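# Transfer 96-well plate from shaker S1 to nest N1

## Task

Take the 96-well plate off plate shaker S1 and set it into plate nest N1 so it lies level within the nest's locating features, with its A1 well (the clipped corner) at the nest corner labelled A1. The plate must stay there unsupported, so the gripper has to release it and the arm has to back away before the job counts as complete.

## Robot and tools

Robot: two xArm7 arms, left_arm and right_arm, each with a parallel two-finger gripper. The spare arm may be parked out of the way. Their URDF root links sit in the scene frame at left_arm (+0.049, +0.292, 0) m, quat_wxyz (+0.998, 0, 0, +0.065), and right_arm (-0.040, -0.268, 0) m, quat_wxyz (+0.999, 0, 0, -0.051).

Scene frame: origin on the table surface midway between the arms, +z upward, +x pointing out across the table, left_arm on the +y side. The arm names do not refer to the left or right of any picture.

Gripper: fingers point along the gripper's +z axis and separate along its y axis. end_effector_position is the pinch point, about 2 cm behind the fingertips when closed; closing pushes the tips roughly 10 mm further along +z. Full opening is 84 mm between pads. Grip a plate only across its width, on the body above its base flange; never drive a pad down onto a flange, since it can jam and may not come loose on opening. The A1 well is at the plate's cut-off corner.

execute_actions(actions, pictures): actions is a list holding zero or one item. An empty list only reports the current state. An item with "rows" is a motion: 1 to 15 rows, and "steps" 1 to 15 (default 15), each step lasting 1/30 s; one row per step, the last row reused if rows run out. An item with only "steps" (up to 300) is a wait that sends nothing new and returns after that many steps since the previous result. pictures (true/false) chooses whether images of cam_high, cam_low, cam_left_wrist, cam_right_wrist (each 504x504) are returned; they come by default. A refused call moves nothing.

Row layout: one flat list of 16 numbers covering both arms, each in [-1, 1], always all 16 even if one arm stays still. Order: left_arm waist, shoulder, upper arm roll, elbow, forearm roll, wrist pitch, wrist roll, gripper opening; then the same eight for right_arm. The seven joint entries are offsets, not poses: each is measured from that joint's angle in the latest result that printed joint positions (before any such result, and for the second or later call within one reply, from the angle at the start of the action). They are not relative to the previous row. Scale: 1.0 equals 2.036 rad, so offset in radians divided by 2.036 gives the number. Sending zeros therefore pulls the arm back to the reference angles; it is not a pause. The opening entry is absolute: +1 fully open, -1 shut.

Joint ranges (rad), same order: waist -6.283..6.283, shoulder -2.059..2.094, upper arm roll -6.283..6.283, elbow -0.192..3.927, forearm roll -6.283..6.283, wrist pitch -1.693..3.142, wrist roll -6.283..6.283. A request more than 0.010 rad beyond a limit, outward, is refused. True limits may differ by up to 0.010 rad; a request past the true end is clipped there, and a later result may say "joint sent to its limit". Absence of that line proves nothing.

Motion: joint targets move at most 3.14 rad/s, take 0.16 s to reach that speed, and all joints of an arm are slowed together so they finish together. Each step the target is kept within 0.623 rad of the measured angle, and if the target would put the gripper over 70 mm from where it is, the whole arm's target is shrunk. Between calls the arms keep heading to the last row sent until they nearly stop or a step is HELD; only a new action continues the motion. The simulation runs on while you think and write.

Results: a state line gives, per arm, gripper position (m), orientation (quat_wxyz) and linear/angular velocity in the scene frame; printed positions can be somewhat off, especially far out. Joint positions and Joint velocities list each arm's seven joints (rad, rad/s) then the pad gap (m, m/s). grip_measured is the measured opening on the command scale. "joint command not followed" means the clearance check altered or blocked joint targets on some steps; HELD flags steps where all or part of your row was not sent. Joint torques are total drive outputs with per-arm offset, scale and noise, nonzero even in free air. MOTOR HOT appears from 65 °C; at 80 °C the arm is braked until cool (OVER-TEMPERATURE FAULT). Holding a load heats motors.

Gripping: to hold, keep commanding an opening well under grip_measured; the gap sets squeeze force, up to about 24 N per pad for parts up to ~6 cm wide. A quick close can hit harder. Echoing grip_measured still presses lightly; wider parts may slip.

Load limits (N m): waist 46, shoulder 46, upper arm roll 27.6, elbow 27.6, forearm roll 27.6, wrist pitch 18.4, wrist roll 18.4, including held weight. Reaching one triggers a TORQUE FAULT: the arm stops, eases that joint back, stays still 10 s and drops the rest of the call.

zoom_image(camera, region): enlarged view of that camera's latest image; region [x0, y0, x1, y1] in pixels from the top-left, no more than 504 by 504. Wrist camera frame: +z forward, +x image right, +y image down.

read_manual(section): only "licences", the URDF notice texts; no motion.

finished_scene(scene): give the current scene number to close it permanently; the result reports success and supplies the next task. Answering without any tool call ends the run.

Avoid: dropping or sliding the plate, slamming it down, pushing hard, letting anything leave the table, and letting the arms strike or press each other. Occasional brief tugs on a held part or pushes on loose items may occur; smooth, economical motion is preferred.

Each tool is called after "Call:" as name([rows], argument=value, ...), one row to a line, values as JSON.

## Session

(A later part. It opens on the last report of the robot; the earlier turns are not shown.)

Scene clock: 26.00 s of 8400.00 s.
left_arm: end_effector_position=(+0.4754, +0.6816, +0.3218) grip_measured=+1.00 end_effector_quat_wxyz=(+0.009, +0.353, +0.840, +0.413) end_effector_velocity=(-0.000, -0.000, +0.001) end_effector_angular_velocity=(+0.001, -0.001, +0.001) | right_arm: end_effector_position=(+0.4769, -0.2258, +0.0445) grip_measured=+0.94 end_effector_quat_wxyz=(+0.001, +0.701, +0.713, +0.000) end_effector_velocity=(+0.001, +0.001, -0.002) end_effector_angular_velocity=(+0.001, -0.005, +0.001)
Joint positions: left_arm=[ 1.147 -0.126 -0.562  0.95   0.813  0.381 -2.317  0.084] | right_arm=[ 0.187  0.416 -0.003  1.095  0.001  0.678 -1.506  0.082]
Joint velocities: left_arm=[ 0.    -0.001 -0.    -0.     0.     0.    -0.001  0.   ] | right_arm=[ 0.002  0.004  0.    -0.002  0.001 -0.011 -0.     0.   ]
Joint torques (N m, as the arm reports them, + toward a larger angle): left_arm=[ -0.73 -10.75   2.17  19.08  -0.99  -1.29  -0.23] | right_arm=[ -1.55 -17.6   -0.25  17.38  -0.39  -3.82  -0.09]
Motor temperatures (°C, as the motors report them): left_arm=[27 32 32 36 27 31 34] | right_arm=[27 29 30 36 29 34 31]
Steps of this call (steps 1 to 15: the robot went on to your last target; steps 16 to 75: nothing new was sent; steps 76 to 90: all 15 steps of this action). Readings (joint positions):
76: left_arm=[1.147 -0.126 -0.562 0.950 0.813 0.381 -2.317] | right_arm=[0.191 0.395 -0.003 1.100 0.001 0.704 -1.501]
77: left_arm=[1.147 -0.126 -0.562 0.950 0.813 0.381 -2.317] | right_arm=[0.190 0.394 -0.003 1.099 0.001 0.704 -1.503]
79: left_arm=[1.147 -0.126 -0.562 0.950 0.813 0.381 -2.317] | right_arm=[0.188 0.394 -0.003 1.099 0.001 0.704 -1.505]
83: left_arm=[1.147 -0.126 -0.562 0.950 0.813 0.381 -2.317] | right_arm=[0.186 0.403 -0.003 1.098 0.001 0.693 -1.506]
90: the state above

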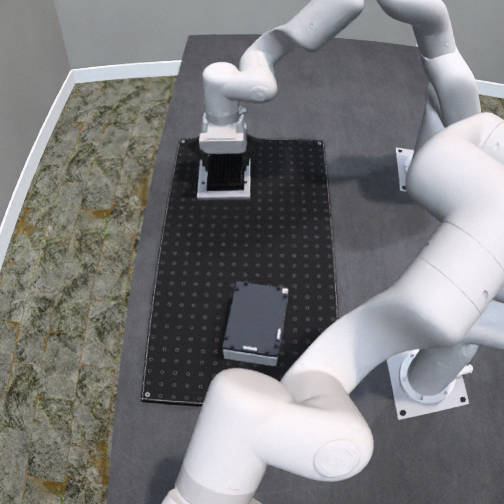

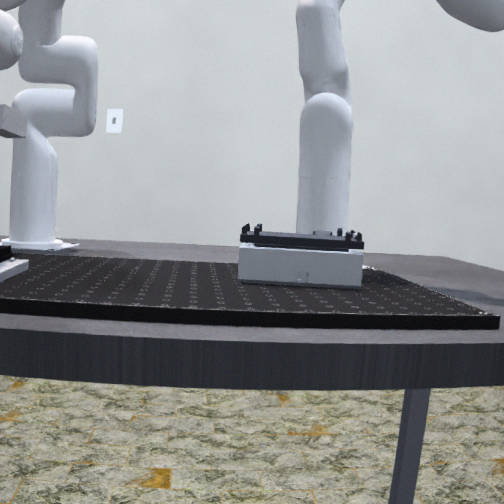

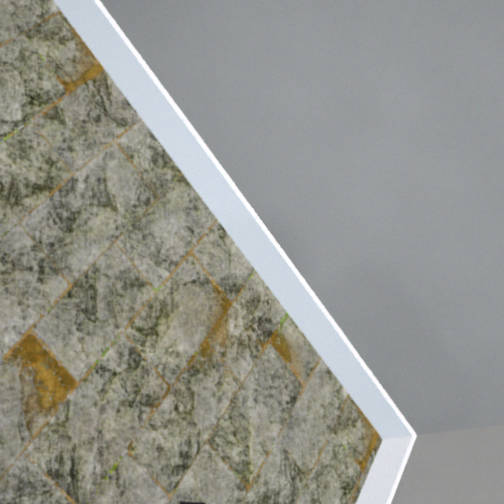

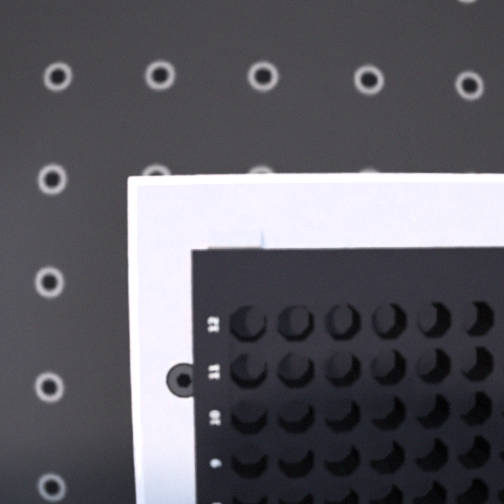

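Call:
execute_actions([
  {"rows": [[0,0,0,0,0,0,0,1,0,-0.004,0,0.0008,0,0.0048,0,-0.5]], "steps": 8},
])

Call:
zoom_image(camera="cam_right_wrist", region=[120, 160, 300, 420])

Call:
zoom_image(camera="cam_high", region=[170, 120, 290, 210])

Scene clock: 26.90 s of 8400.00 s.
left_arm: end_effector_position=(+0.4754, +0.6816, +0.3218) grip_measured=+1.00 end_effector_quat_wxyz=(+0.009, +0.353, +0.840, +0.413) end_effector_velocity=(-0.000, -0.000, +0.001) end_effector_angular_velocity=(+0.001, -0.000, +0.001) | right_arm: end_effector_position=(+0.4764, -0.2259, +0.0453) grip_measured=+0.94 end_effector_quat_wxyz=(-0.000, +0.701, +0.713, -0.001) end_effector_velocity=(-0.003, -0.002, +0.004) end_effector_angular_velocity=(-0.000, +0.012, -0.005)
Joint positions: left_arm=[ 1.147 -0.126 -0.562  0.95   0.813  0.381 -2.317  0.084] | right_arm=[ 0.187  0.414 -0.003  1.096  0.001  0.682 -1.506  0.082]
Joint velocities: left_arm=[ 0.    -0.001 -0.    -0.     0.     0.    -0.001 -0.   ] | right_arm=[-0.002 -0.011 -0.001 -0.002  0.001  0.021  0.001 -0.   ]
Joint torques (N m, as the arm reports them, + toward a larger angle): left_arm=[ -0.24 -10.67   2.15  18.96  -0.71  -1.36  -0.31] | right_arm=[ -1.23 -25.08  -0.49  18.17   0.08  -1.53  -0.27]
Motor temperatures (°C, as the motors report them): left_arm=[27 32 32 36 27 31 34] | right_arm=[27 29 29 36 29 34 31]
Steps of this call (steps 1 to 15: the robot went on to your last target; steps 16 to 19: nothing new was sent; steps 20 to 27: all 8 steps of this action). Readings (joint positions):
20: left_arm=[1.147 -0.126 -0.562 0.950 0.813 0.381 -2.317] | right_arm=[0.187 0.419 -0.003 1.095 0.001 0.675 -1.506]
21: left_arm=[1.147 -0.126 -0.562 0.950 0.813 0.381 -2.317] | right_arm=[0.187 0.418 -0.003 1.095 0.001 0.677 -1.506]
23: left_arm=[1.147 -0.126 -0.562 0.950 0.813 0.381 -2.317] | right_arm=[0.187 0.416 -0.003 1.095 0.001 0.680 -1.506]
27: the state above

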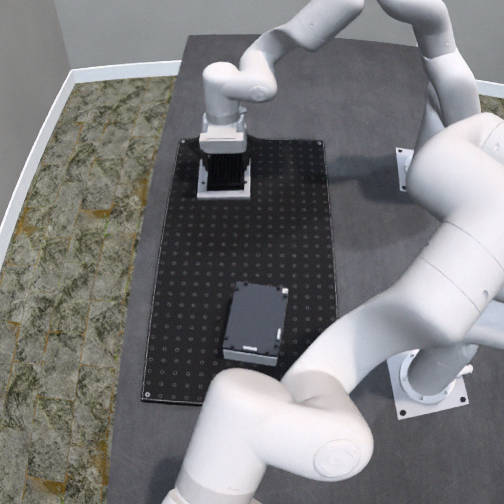

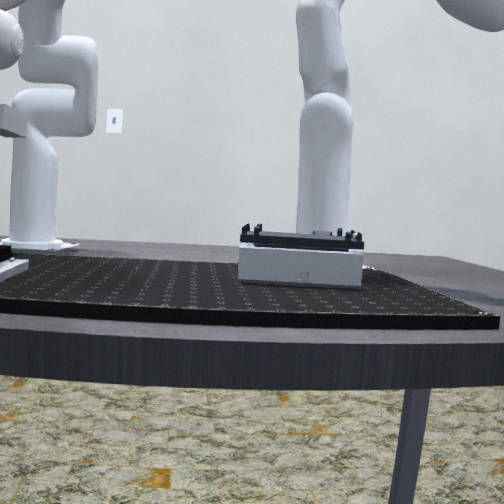

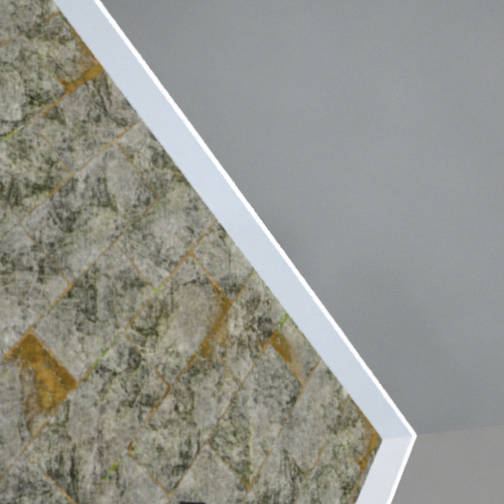

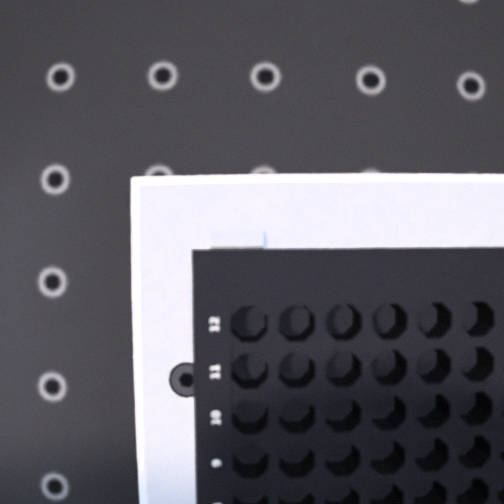

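Region (120, 160, 300, 420) of cam_right_wrist's 504x504 image, scaled by 1.938, with more detail than that image has; it fills the left 349 columns of this view, and the rest is white.

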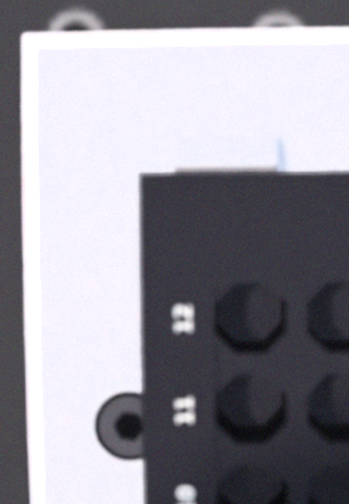

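Region (170, 120, 290, 210) of cam_high's 504x504 image, scaled by 4.200, with more detail than that image has; it fills the top 378 rows of this view, and the rest is white.

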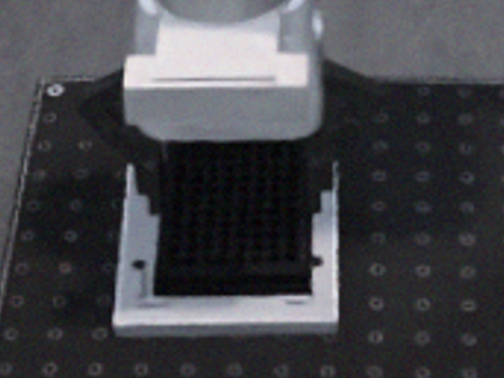

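Call:
execute_actions([
  {"rows": [[0,0,0,0,0,0,0,1,0,-0.0066,0,0.001,0,0.0076,0,-0.5],[0,0,0,0,0,0,0,1,0,-0.0066,0,0.001,0,0.0076,0,-0.5],[0,0,0,0,0,0,0,1,0,-0.0066,0,0.001,0,0.0076,0,-0.5],[0,0,0,0,0,0,0,1,0,-0.0066,0,0.001,0,0.0076,0,-0.5],[0,0,0,0,0,0,0,1,-0.0024,-0.0007,0,0.0102,0,0.011,-0.002,-0.5],[0,0,0,0,0,0,0,1,-0.0024,-0.0007,0,0.0102,0,0.011,-0.002,-0.5],[0,0,0,0,0,0,0,1,-0.0024,-0.0007,0,0.0102,0,0.011,-0.002,-0.5],[0,0,0,0,0,0,0,1,-0.0024,-0.0007,0,0.0102,0,0.011,-0.002,-0.5],[0,0,0,0,0,0,0,1,-0.0024,-0.0007,0,0.0102,0,0.011,-0.002,-0.5],[0,0,0,0,0,0,0,1,-0.0024,0.003,0,0.0097,0,0.007,-0.002,-0.5],[0,0,0,0,0,0,0,1,-0.0024,0.0067,0,0.0092,0,0.0026,-0.002,-0.5],[0,0,0,0,0,0,0,1,-0.0024,0.0104,0,0.0087,0,-0.0017,-0.002,-0.5]], "steps": 15},
], pictures=false)

Call:
execute_actions([
  {"steps": 8},
])

Scene clock: 29.53 s of 8400.00 s.
left_arm: end_effector_position=(+0.4754, +0.6816, +0.3218) grip_measured=+1.00 end_effector_quat_wxyz=(+0.009, +0.353, +0.840, +0.413) end_effector_velocity=(+0.000, -0.000, -0.000) end_effector_angular_velocity=(-0.001, +0.001, +0.000) | right_arm: end_effector_position=(+0.4808, -0.2277, +0.0423) grip_measured=+0.94 end_effector_quat_wxyz=(-0.000, +0.701, +0.713, -0.001) end_effector_velocity=(+0.003, +0.013, -0.024) end_effector_angular_velocity=(+0.005, -0.009, +0.025)
Joint positions: left_arm=[ 1.147 -0.126 -0.562  0.95   0.813  0.381 -2.317  0.084] | right_arm=[ 0.182  0.432 -0.003  1.114  0.001  0.683 -1.51   0.082]
Joint velocities: left_arm=[ 0.     0.001 -0.     0.    -0.     0.001  0.    -0.   ] | right_arm=[ 0.009  0.056  0.015  0.002 -0.003 -0.064  0.     0.002]
Joint torques (N m, as the arm reports them, + toward a larger angle): left_arm=[ -0.98 -10.63   2.36  19.12  -0.84  -1.4   -0.21] | right_arm=[ -3.74 -26.08  -1.25  18.76  -0.04  -1.52  -0.32]
Motor temperatures (°C, as the motors report them): left_arm=[27 32 32 36 27 31 34] | right_arm=[27 29 29 36 29 34 31]
Steps of this call (steps 1 to 15: the robot went on to your last target; steps 16 to 64: nothing new was sent; steps 65 to 79: all 15 steps of this action). Readings (joint positions):
65: left_arm=[1.147 -0.126 -0.562 0.950 0.813 0.381 -2.317] | right_arm=[0.187 0.408 -0.003 1.097 0.001 0.688 -1.506]
66: left_arm=[1.147 -0.126 -0.562 0.950 0.813 0.381 -2.317] | right_arm=[0.187 0.407 -0.003 1.097 0.001 0.691 -1.506]
68: left_arm=[1.147 -0.126 -0.562 0.950 0.813 0.381 -2.317] | right_arm=[0.187 0.403 -0.003 1.098 0.001 0.695 -1.506]
72: left_arm=[1.147 -0.126 -0.562 0.950 0.813 0.381 -2.317] | right_arm=[0.183 0.410 -0.003 1.112 0.001 0.702 -1.509]
79: the state above

Scene clock: 29.80 s of 8400.00 s.
left_arm: end_effector_position=(+0.4754, +0.6816, +0.3218) grip_measured=+1.00 end_effector_quat_wxyz=(+0.009, +0.353, +0.840, +0.413) end_effector_velocity=(-0.001, +0.001, +0.000) end_effector_angular_velocity=(-0.000, -0.001, +0.002) | right_arm: end_effector_position=(+0.4810, -0.2277, +0.0419) grip_measured=+0.94 end_effector_quat_wxyz=(-0.000, +0.701, +0.713, -0.000) end_effector_velocity=(+0.000, +0.000, -0.002) end_effector_angular_velocity=(-0.000, -0.000, +0.000)
Joint positions: left_arm=[ 1.147 -0.126 -0.562  0.95   0.813  0.381 -2.317  0.084] | right_arm=[ 0.182  0.433 -0.003  1.113  0.001  0.681 -1.51   0.082]
Joint velocities: left_arm=[-0.     0.     0.002  0.    -0.    -0.    -0.001 -0.   ] | right_arm=[ 0.     0.004  0.     0.    -0.001 -0.004  0.001  0.001]
Joint torques (N m, as the arm reports them, + toward a larger angle): left_arm=[ -0.26 -10.71   2.13  19.16  -0.84  -1.34  -0.21] | right_arm=[ -3.22 -19.1   -1.37  20.01  -0.44  -3.2    0.12]
Motor temperatures (°C, as the motors report them): left_arm=[27 32 32 36 27 31 34] | right_arm=[27 29 29 36 29 34 31]
Steps of this call (steps 1 to 8: the robot went on to your last target). Readings (joint positions):
1: left_arm=[1.147 -0.126 -0.562 0.950 0.813 0.381 -2.317] | right_arm=[0.182 0.433 -0.002 1.114 0.001 0.682 -1.510]
2: left_arm=[1.147 -0.126 -0.562 0.950 0.813 0.381 -2.317] | right_arm=[0.182 0.433 -0.002 1.114 0.001 0.682 -1.510]
4: left_arm=[1.147 -0.126 -0.562 0.950 0.813 0.381 -2.317] | right_arm=[0.182 0.433 -0.003 1.113 0.001 0.681 -1.510]
8: the state above

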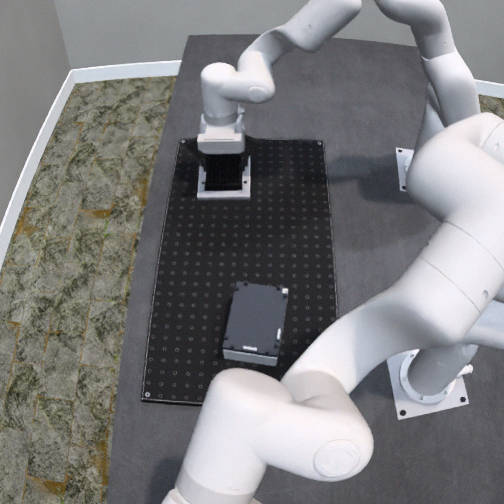

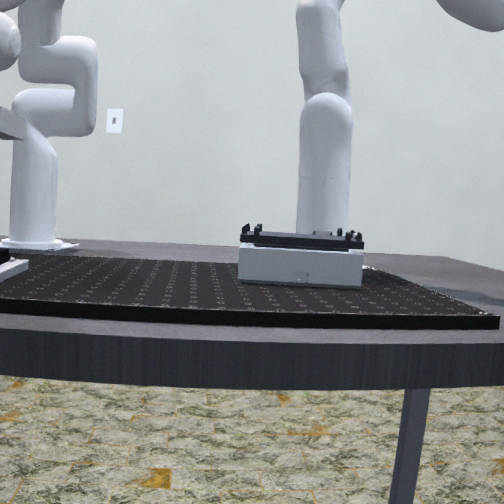

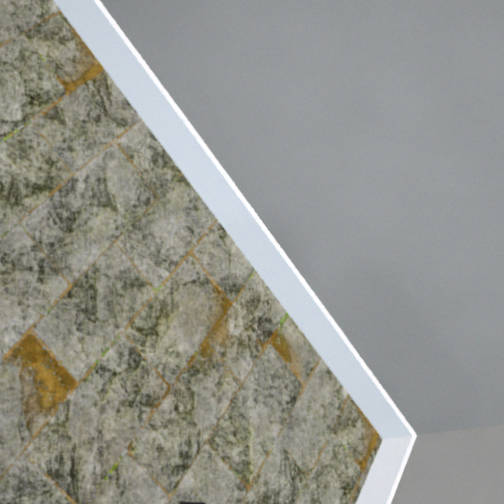

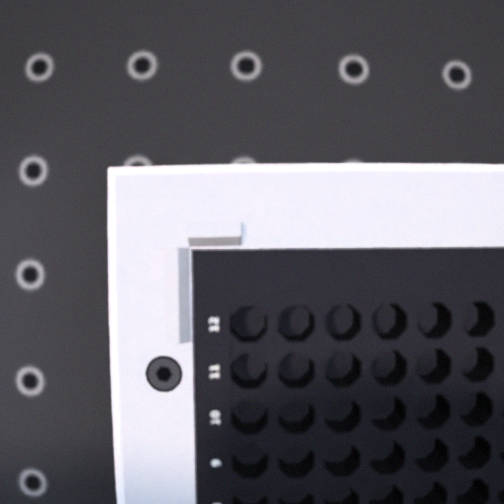

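Call:
execute_actions(actions="[{\"rows\": [[0,0,0,0,0,0,0,1,0,-0.002,0,0.0003,0,0.0023,0,-0.5],[0,0,0,0,0,0,0,1,0,-0.002,0,0.0003,0,0.0023,0,-0.5],[0,0,0,0,0,0,0,1,0.0013,-0.002,0,0.0003,0,0.0023,0.0013,-0.5],[0,0,0,0,0,0,0,1,0.0013,-0.002,0,0.0003,0,0.0023,0.0013,-0.5],[0,0,0,0,0,0,0,1,0.0013,-0.002,0,0.0003,0,0.0023,0.0013,-0.5],[0,0,0,0,0,0,0,1,0.0013,-0.002,0,0.0003,0,0.0023,0.0013,-0.5],[0,0,0,0,0,0,0,1,0.0013,0.,0,0.0,0,0.0,0.0013,-0.5],[0,0,0,0,0,0,0,1,0.0013,0.002,0,0.0,0,-0.002,0.0013,-0.5],[0,0,0,0,0,0,0,1,0.0013,0.0041,0,0.0,0,-0.0047,0.0013,-0.5]], \"steps\": 15}]")


Call:
execute_actions([
  {"rows": [[0,0,0,0,0,0,0,1,0,-0.002,0,0.0003,0,0.0023,0,-0.5],[0,0,0,0,0,0,0,1,0,-0.002,0,0.0003,0,0.0023,0,-0.5],[0,0,0,0,0,0,0,1,0.0013,-0.002,0,0.0003,0,0.0023,0.0013,-0.5],[0,0,0,0,0,0,0,1,0.0013,-0.002,0,0.0003,0,0.0023,0.0013,-0.5],[0,0,0,0,0,0,0,1,0.0013,-0.002,0,0.0003,0,0.0023,0.0013,-0.5],[0,0,0,0,0,0,0,1,0.0013,-0.002,0,0.0003,0,0.0023,0.0013,-0.5],[0,0,0,0,0,0,0,1,0.0013,0,0,0,0,0,0.0013,-0.5],[0,0,0,0,0,0,0,1,0.0013,0.002,0,0,0,-0.002,0.0013,-0.5],[0,0,0,0,0,0,0,1,0.0013,0.0041,0,0,0,-0.0047,0.0013,-0.5]], "steps": 15},
])

Scene clock: 31.73 s of 8400.00 s.
left_arm: end_effector_position=(+0.4754, +0.6816, +0.3218) grip_measured=+1.00 end_effector_quat_wxyz=(+0.009, +0.353, +0.840, +0.413) end_effector_velocity=(+0.000, -0.000, -0.000) end_effector_angular_velocity=(-0.000, -0.000, -0.001) | right_arm: end_effector_position=(+0.4814, -0.2274, +0.0406) grip_measured=+0.95 end_effector_quat_wxyz=(+0.001, +0.702, +0.712, -0.000) end_effector_velocity=(+0.002, -0.000, -0.001) end_effector_angular_velocity=(+0.001, -0.008, -0.002)
Joint positions: left_arm=[ 1.147 -0.126 -0.562  0.95   0.813  0.381 -2.317  0.084] | right_arm=[ 0.184  0.436 -0.004  1.113  0.001  0.676 -1.508  0.082]
Joint velocities: left_arm=[-0. -0. -0. -0. -0. -0.  0.  0.] | right_arm=[-0.001  0.003  0.001  0.     0.001 -0.011  0.001  0.002]
Joint torques (N m, as the arm reports them, + toward a larger angle): left_arm=[ -0.83 -10.38   2.04  19.11  -0.81  -1.32  -0.12] | right_arm=[-0.11 -7.32  0.6  17.48  1.03 -5.82  0.13]
Motor temperatures (°C, as the motors report them): left_arm=[27 32 32 37 27 31 34] | right_arm=[27 29 29 36 29 34 31]
Steps of this call (steps 1 to 15: the robot went on to your last target; steps 16 to 43: nothing new was sent; steps 44 to 58: all 15 steps of this action). Readings (joint positions):
44: left_arm=[1.147 -0.126 -0.562 0.950 0.813 0.381 -2.317] | right_arm=[0.182 0.435 -0.003 1.114 0.001 0.679 -1.510]
45: left_arm=[1.147 -0.126 -0.562 0.950 0.813 0.381 -2.317] | right_arm=[0.182 0.434 -0.003 1.114 0.001 0.680 -1.510]
47: left_arm=[1.147 -0.126 -0.562 0.950 0.813 0.381 -2.317] | right_arm=[0.182 0.434 -0.003 1.114 0.001 0.681 -1.509]
51: left_arm=[1.147 -0.126 -0.562 0.950 0.813 0.381 -2.317] | right_arm=[0.184 0.434 -0.004 1.114 0.001 0.681 -1.508]
58: the state above

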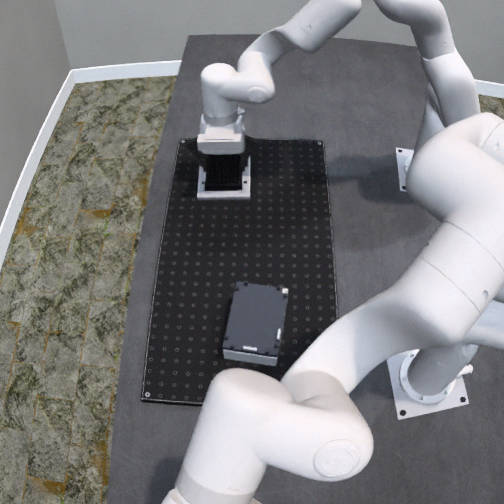

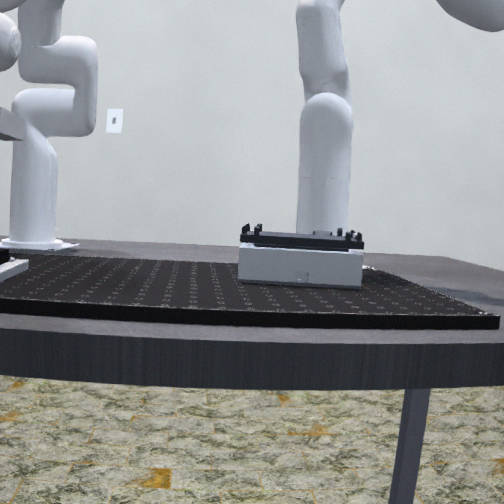

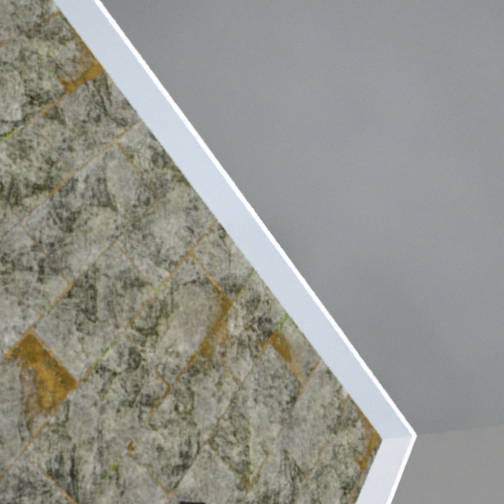

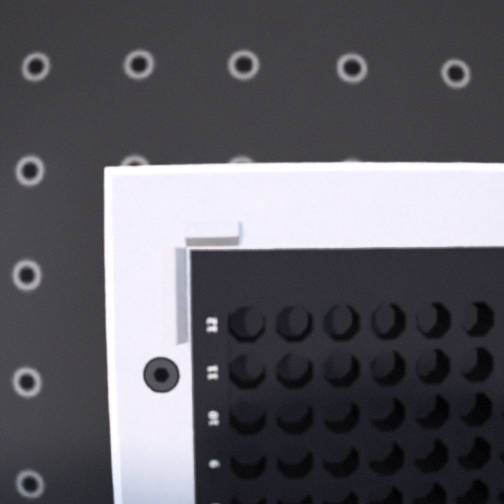

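Call:
execute_actions([
  {"rows": [[0,0,0,0,0,0,0,1,0,-0.002,0,0.0003,0,0.0023,0,-0.5],[0,0,0,0,0,0,0,1,0,-0.002,0,0.0003,0,0.0023,0,-0.5],[0,0,0,0,0,0,0,1,0,-0.002,0,0.0003,0,0.0023,0,0.5],[0,0,0,0,0,0,0,1,0,-0.002,0,0.0003,0,0.0023,0,1],[0,0,0,0,0,0,0,1,0,-0.002,0,0.0003,0,0.0023,0,1],[0,0,0,0,0,0,0,1,0,-0.002,0,0.0003,0,0.0023,0,1],[0,0,0,0,0,0,0,1,0,-0.002,0,0.0003,0,0.0023,0,1],[0,0,0,0,0,0,0,1,0,-0.002,0,0.0003,0,0.0023,0,1],[0,0,0,0,0,0,0,1,0,-0.01,0,0.002,0,0.012,0,1],[0,0,0,0,0,0,0,1,0,-0.02,0,0.005,0,0.025,0,1],[0,0,0,0,0,0,0,1,0,-0.04,0,0.012,0,0.052,0,1],[0,0,0,0,0,0,0,1,0,-0.06,0,0.022,0,0.082,0,1],[0,0,0,0,0,0,0,1,0,-0.10,0,0.05,0,0.15,0,1],[0,0,0,0,0,0,0,1,-0.06,-0.14,0,0.09,0,0.23,-0.06,1]], "steps": 15},
], pictures=false)

Call:
execute_actions([
  {"steps": 20},
])

Scene clock: 33.27 s of 8400.00 s.
left_arm: end_effector_position=(+0.4754, +0.6816, +0.3218) grip_measured=+1.00 end_effector_quat_wxyz=(+0.009, +0.353, +0.840, +0.413) end_effector_velocity=(-0.000, +0.000, +0.000) end_effector_angular_velocity=(+0.000, -0.000, +0.000) | right_arm: end_effector_position=(+0.4827, -0.2254, +0.0927) grip_measured=+1.00 end_effector_quat_wxyz=(-0.003, +0.700, +0.714, -0.002) end_effector_velocity=(+0.092, -0.045, +0.500) end_effector_angular_velocity=(+0.035, -0.179, +0.093)
Joint positions: left_arm=[ 1.147 -0.126 -0.562  0.95   0.813  0.381 -2.317  0.084] | right_arm=[ 0.183  0.344  0.     1.153  0.002  0.815 -1.51   0.084]
Joint velocities: left_arm=[ 0.     0.     0.001 -0.     0.    -0.001  0.001  0.   ] | right_arm=[-0.154 -0.719  0.05   0.543  0.001  1.08  -0.199  0.   ]
Joint torques (N m, as the arm reports them, + toward a larger angle): left_arm=[ -0.65 -11.05   2.38  19.09  -0.88  -1.22  -0.23] | right_arm=[-10.6  -23.1   -3.47  20.36  -0.11  -1.63  -1.33]
Motor temperatures (°C, as the motors report them): left_arm=[27 32 32 37 27 31 34] | right_arm=[27 29 30 36 29 35 31]
Steps of this call (steps 1 to 15: the robot went on to your last target; steps 16 to 31: nothing new was sent; steps 32 to 46: all 15 steps of this action). Readings (joint positions):
32: left_arm=[1.147 -0.126 -0.562 0.950 0.813 0.381 -2.317] | right_arm=[0.184 0.436 -0.003 1.113 0.001 0.676 -1.508]
33: left_arm=[1.147 -0.126 -0.562 0.950 0.813 0.381 -2.317] | right_arm=[0.184 0.435 -0.003 1.113 0.001 0.677 -1.508]
35: left_arm=[1.147 -0.126 -0.562 0.950 0.813 0.381 -2.317] | right_arm=[0.184 0.435 -0.003 1.113 0.001 0.678 -1.508]
39: left_arm=[1.147 -0.126 -0.562 0.950 0.813 0.381 -2.317] | right_arm=[0.184 0.437 -0.003 1.114 0.002 0.676 -1.507]
46: the state above

Scene clock: 33.93 s of 8400.00 s.
left_arm: end_effector_position=(+0.4754, +0.6816, +0.3218) grip_measured=+1.00 end_effector_quat_wxyz=(+0.009, +0.353, +0.840, +0.413) end_effector_velocity=(-0.000, +0.000, -0.000) end_effector_angular_velocity=(+0.000, +0.001, -0.000) | right_arm: end_effector_position=(+0.4758, -0.2901, +0.2254) grip_measured=+1.00 end_effector_quat_wxyz=(-0.001, +0.702, +0.713, -0.000) end_effector_velocity=(+0.004, -0.007, +0.012) end_effector_angular_velocity=(-0.003, -0.024, -0.012)
Joint positions: left_arm=[ 1.147 -0.126 -0.562  0.95   0.813  0.381 -2.317  0.084] | right_arm=[ 0.062  0.153 -0.003  1.296  0.001  1.144 -1.63   0.084]
Joint velocities: left_arm=[ 0.  0. -0.  0.  0.  0.  0.  0.] | right_arm=[-0.006 -0.013 -0.008  0.012 -0.001  0.    -0.001  0.   ]
Joint torques (N m, as the arm reports them, + toward a larger angle): left_arm=[ -0.83 -10.4    2.17  18.92  -0.75  -1.4   -0.38] | right_arm=[ -0.63 -22.32   0.36  21.88  -0.42  -1.6   -0.37]
Motor temperatures (°C, as the motors report them): left_arm=[27 32 32 37 27 31 34] | right_arm=[27 29 30 36 29 35 31]
Steps of this call (steps 1 to 20: the robot went on to your last target). Readings (joint positions):
1: left_arm=[1.147 -0.126 -0.562 0.950 0.813 0.381 -2.317] | right_arm=[0.174 0.321 0.003 1.172 0.002 0.851 -1.521]
2: left_arm=[1.147 -0.126 -0.562 0.950 0.813 0.381 -2.317] | right_arm=[0.160 0.300 0.004 1.189 0.002 0.886 -1.536]
4: left_arm=[1.147 -0.126 -0.562 0.950 0.813 0.381 -2.317] | right_arm=[0.131 0.259 -0.001 1.218 0.002 0.956 -1.562]
8: left_arm=[1.147 -0.126 -0.562 0.950 0.813 0.381 -2.317] | right_arm=[0.080 0.180 -0.005 1.276 0.001 1.092 -1.611]
20: the state above

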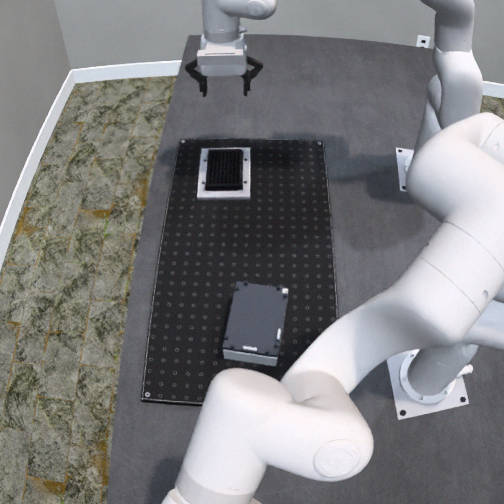

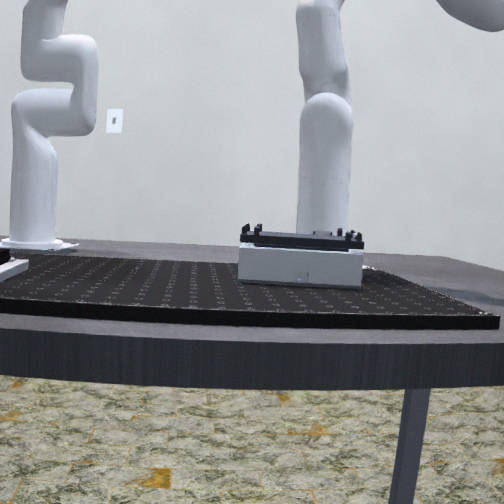

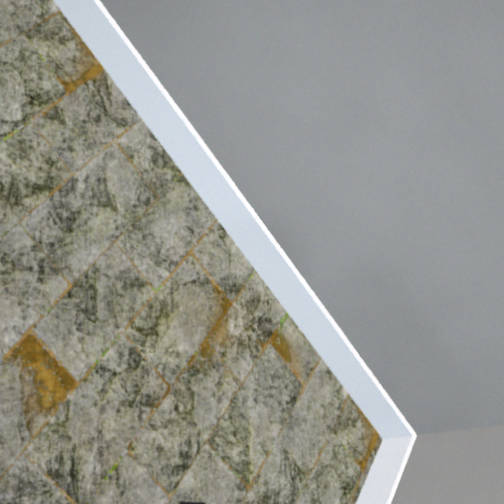

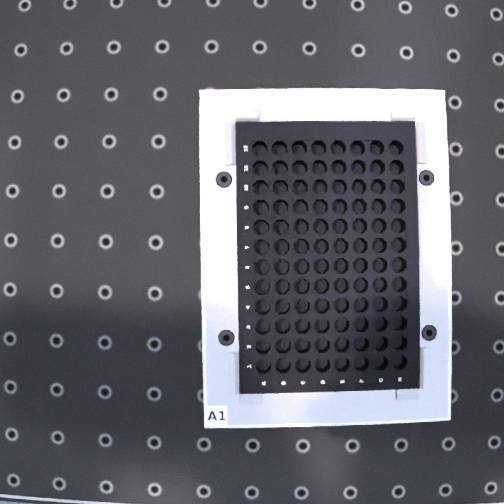

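Looks seated.

Call:
finished_scene(scene=1)

The scene is finished: the task was done.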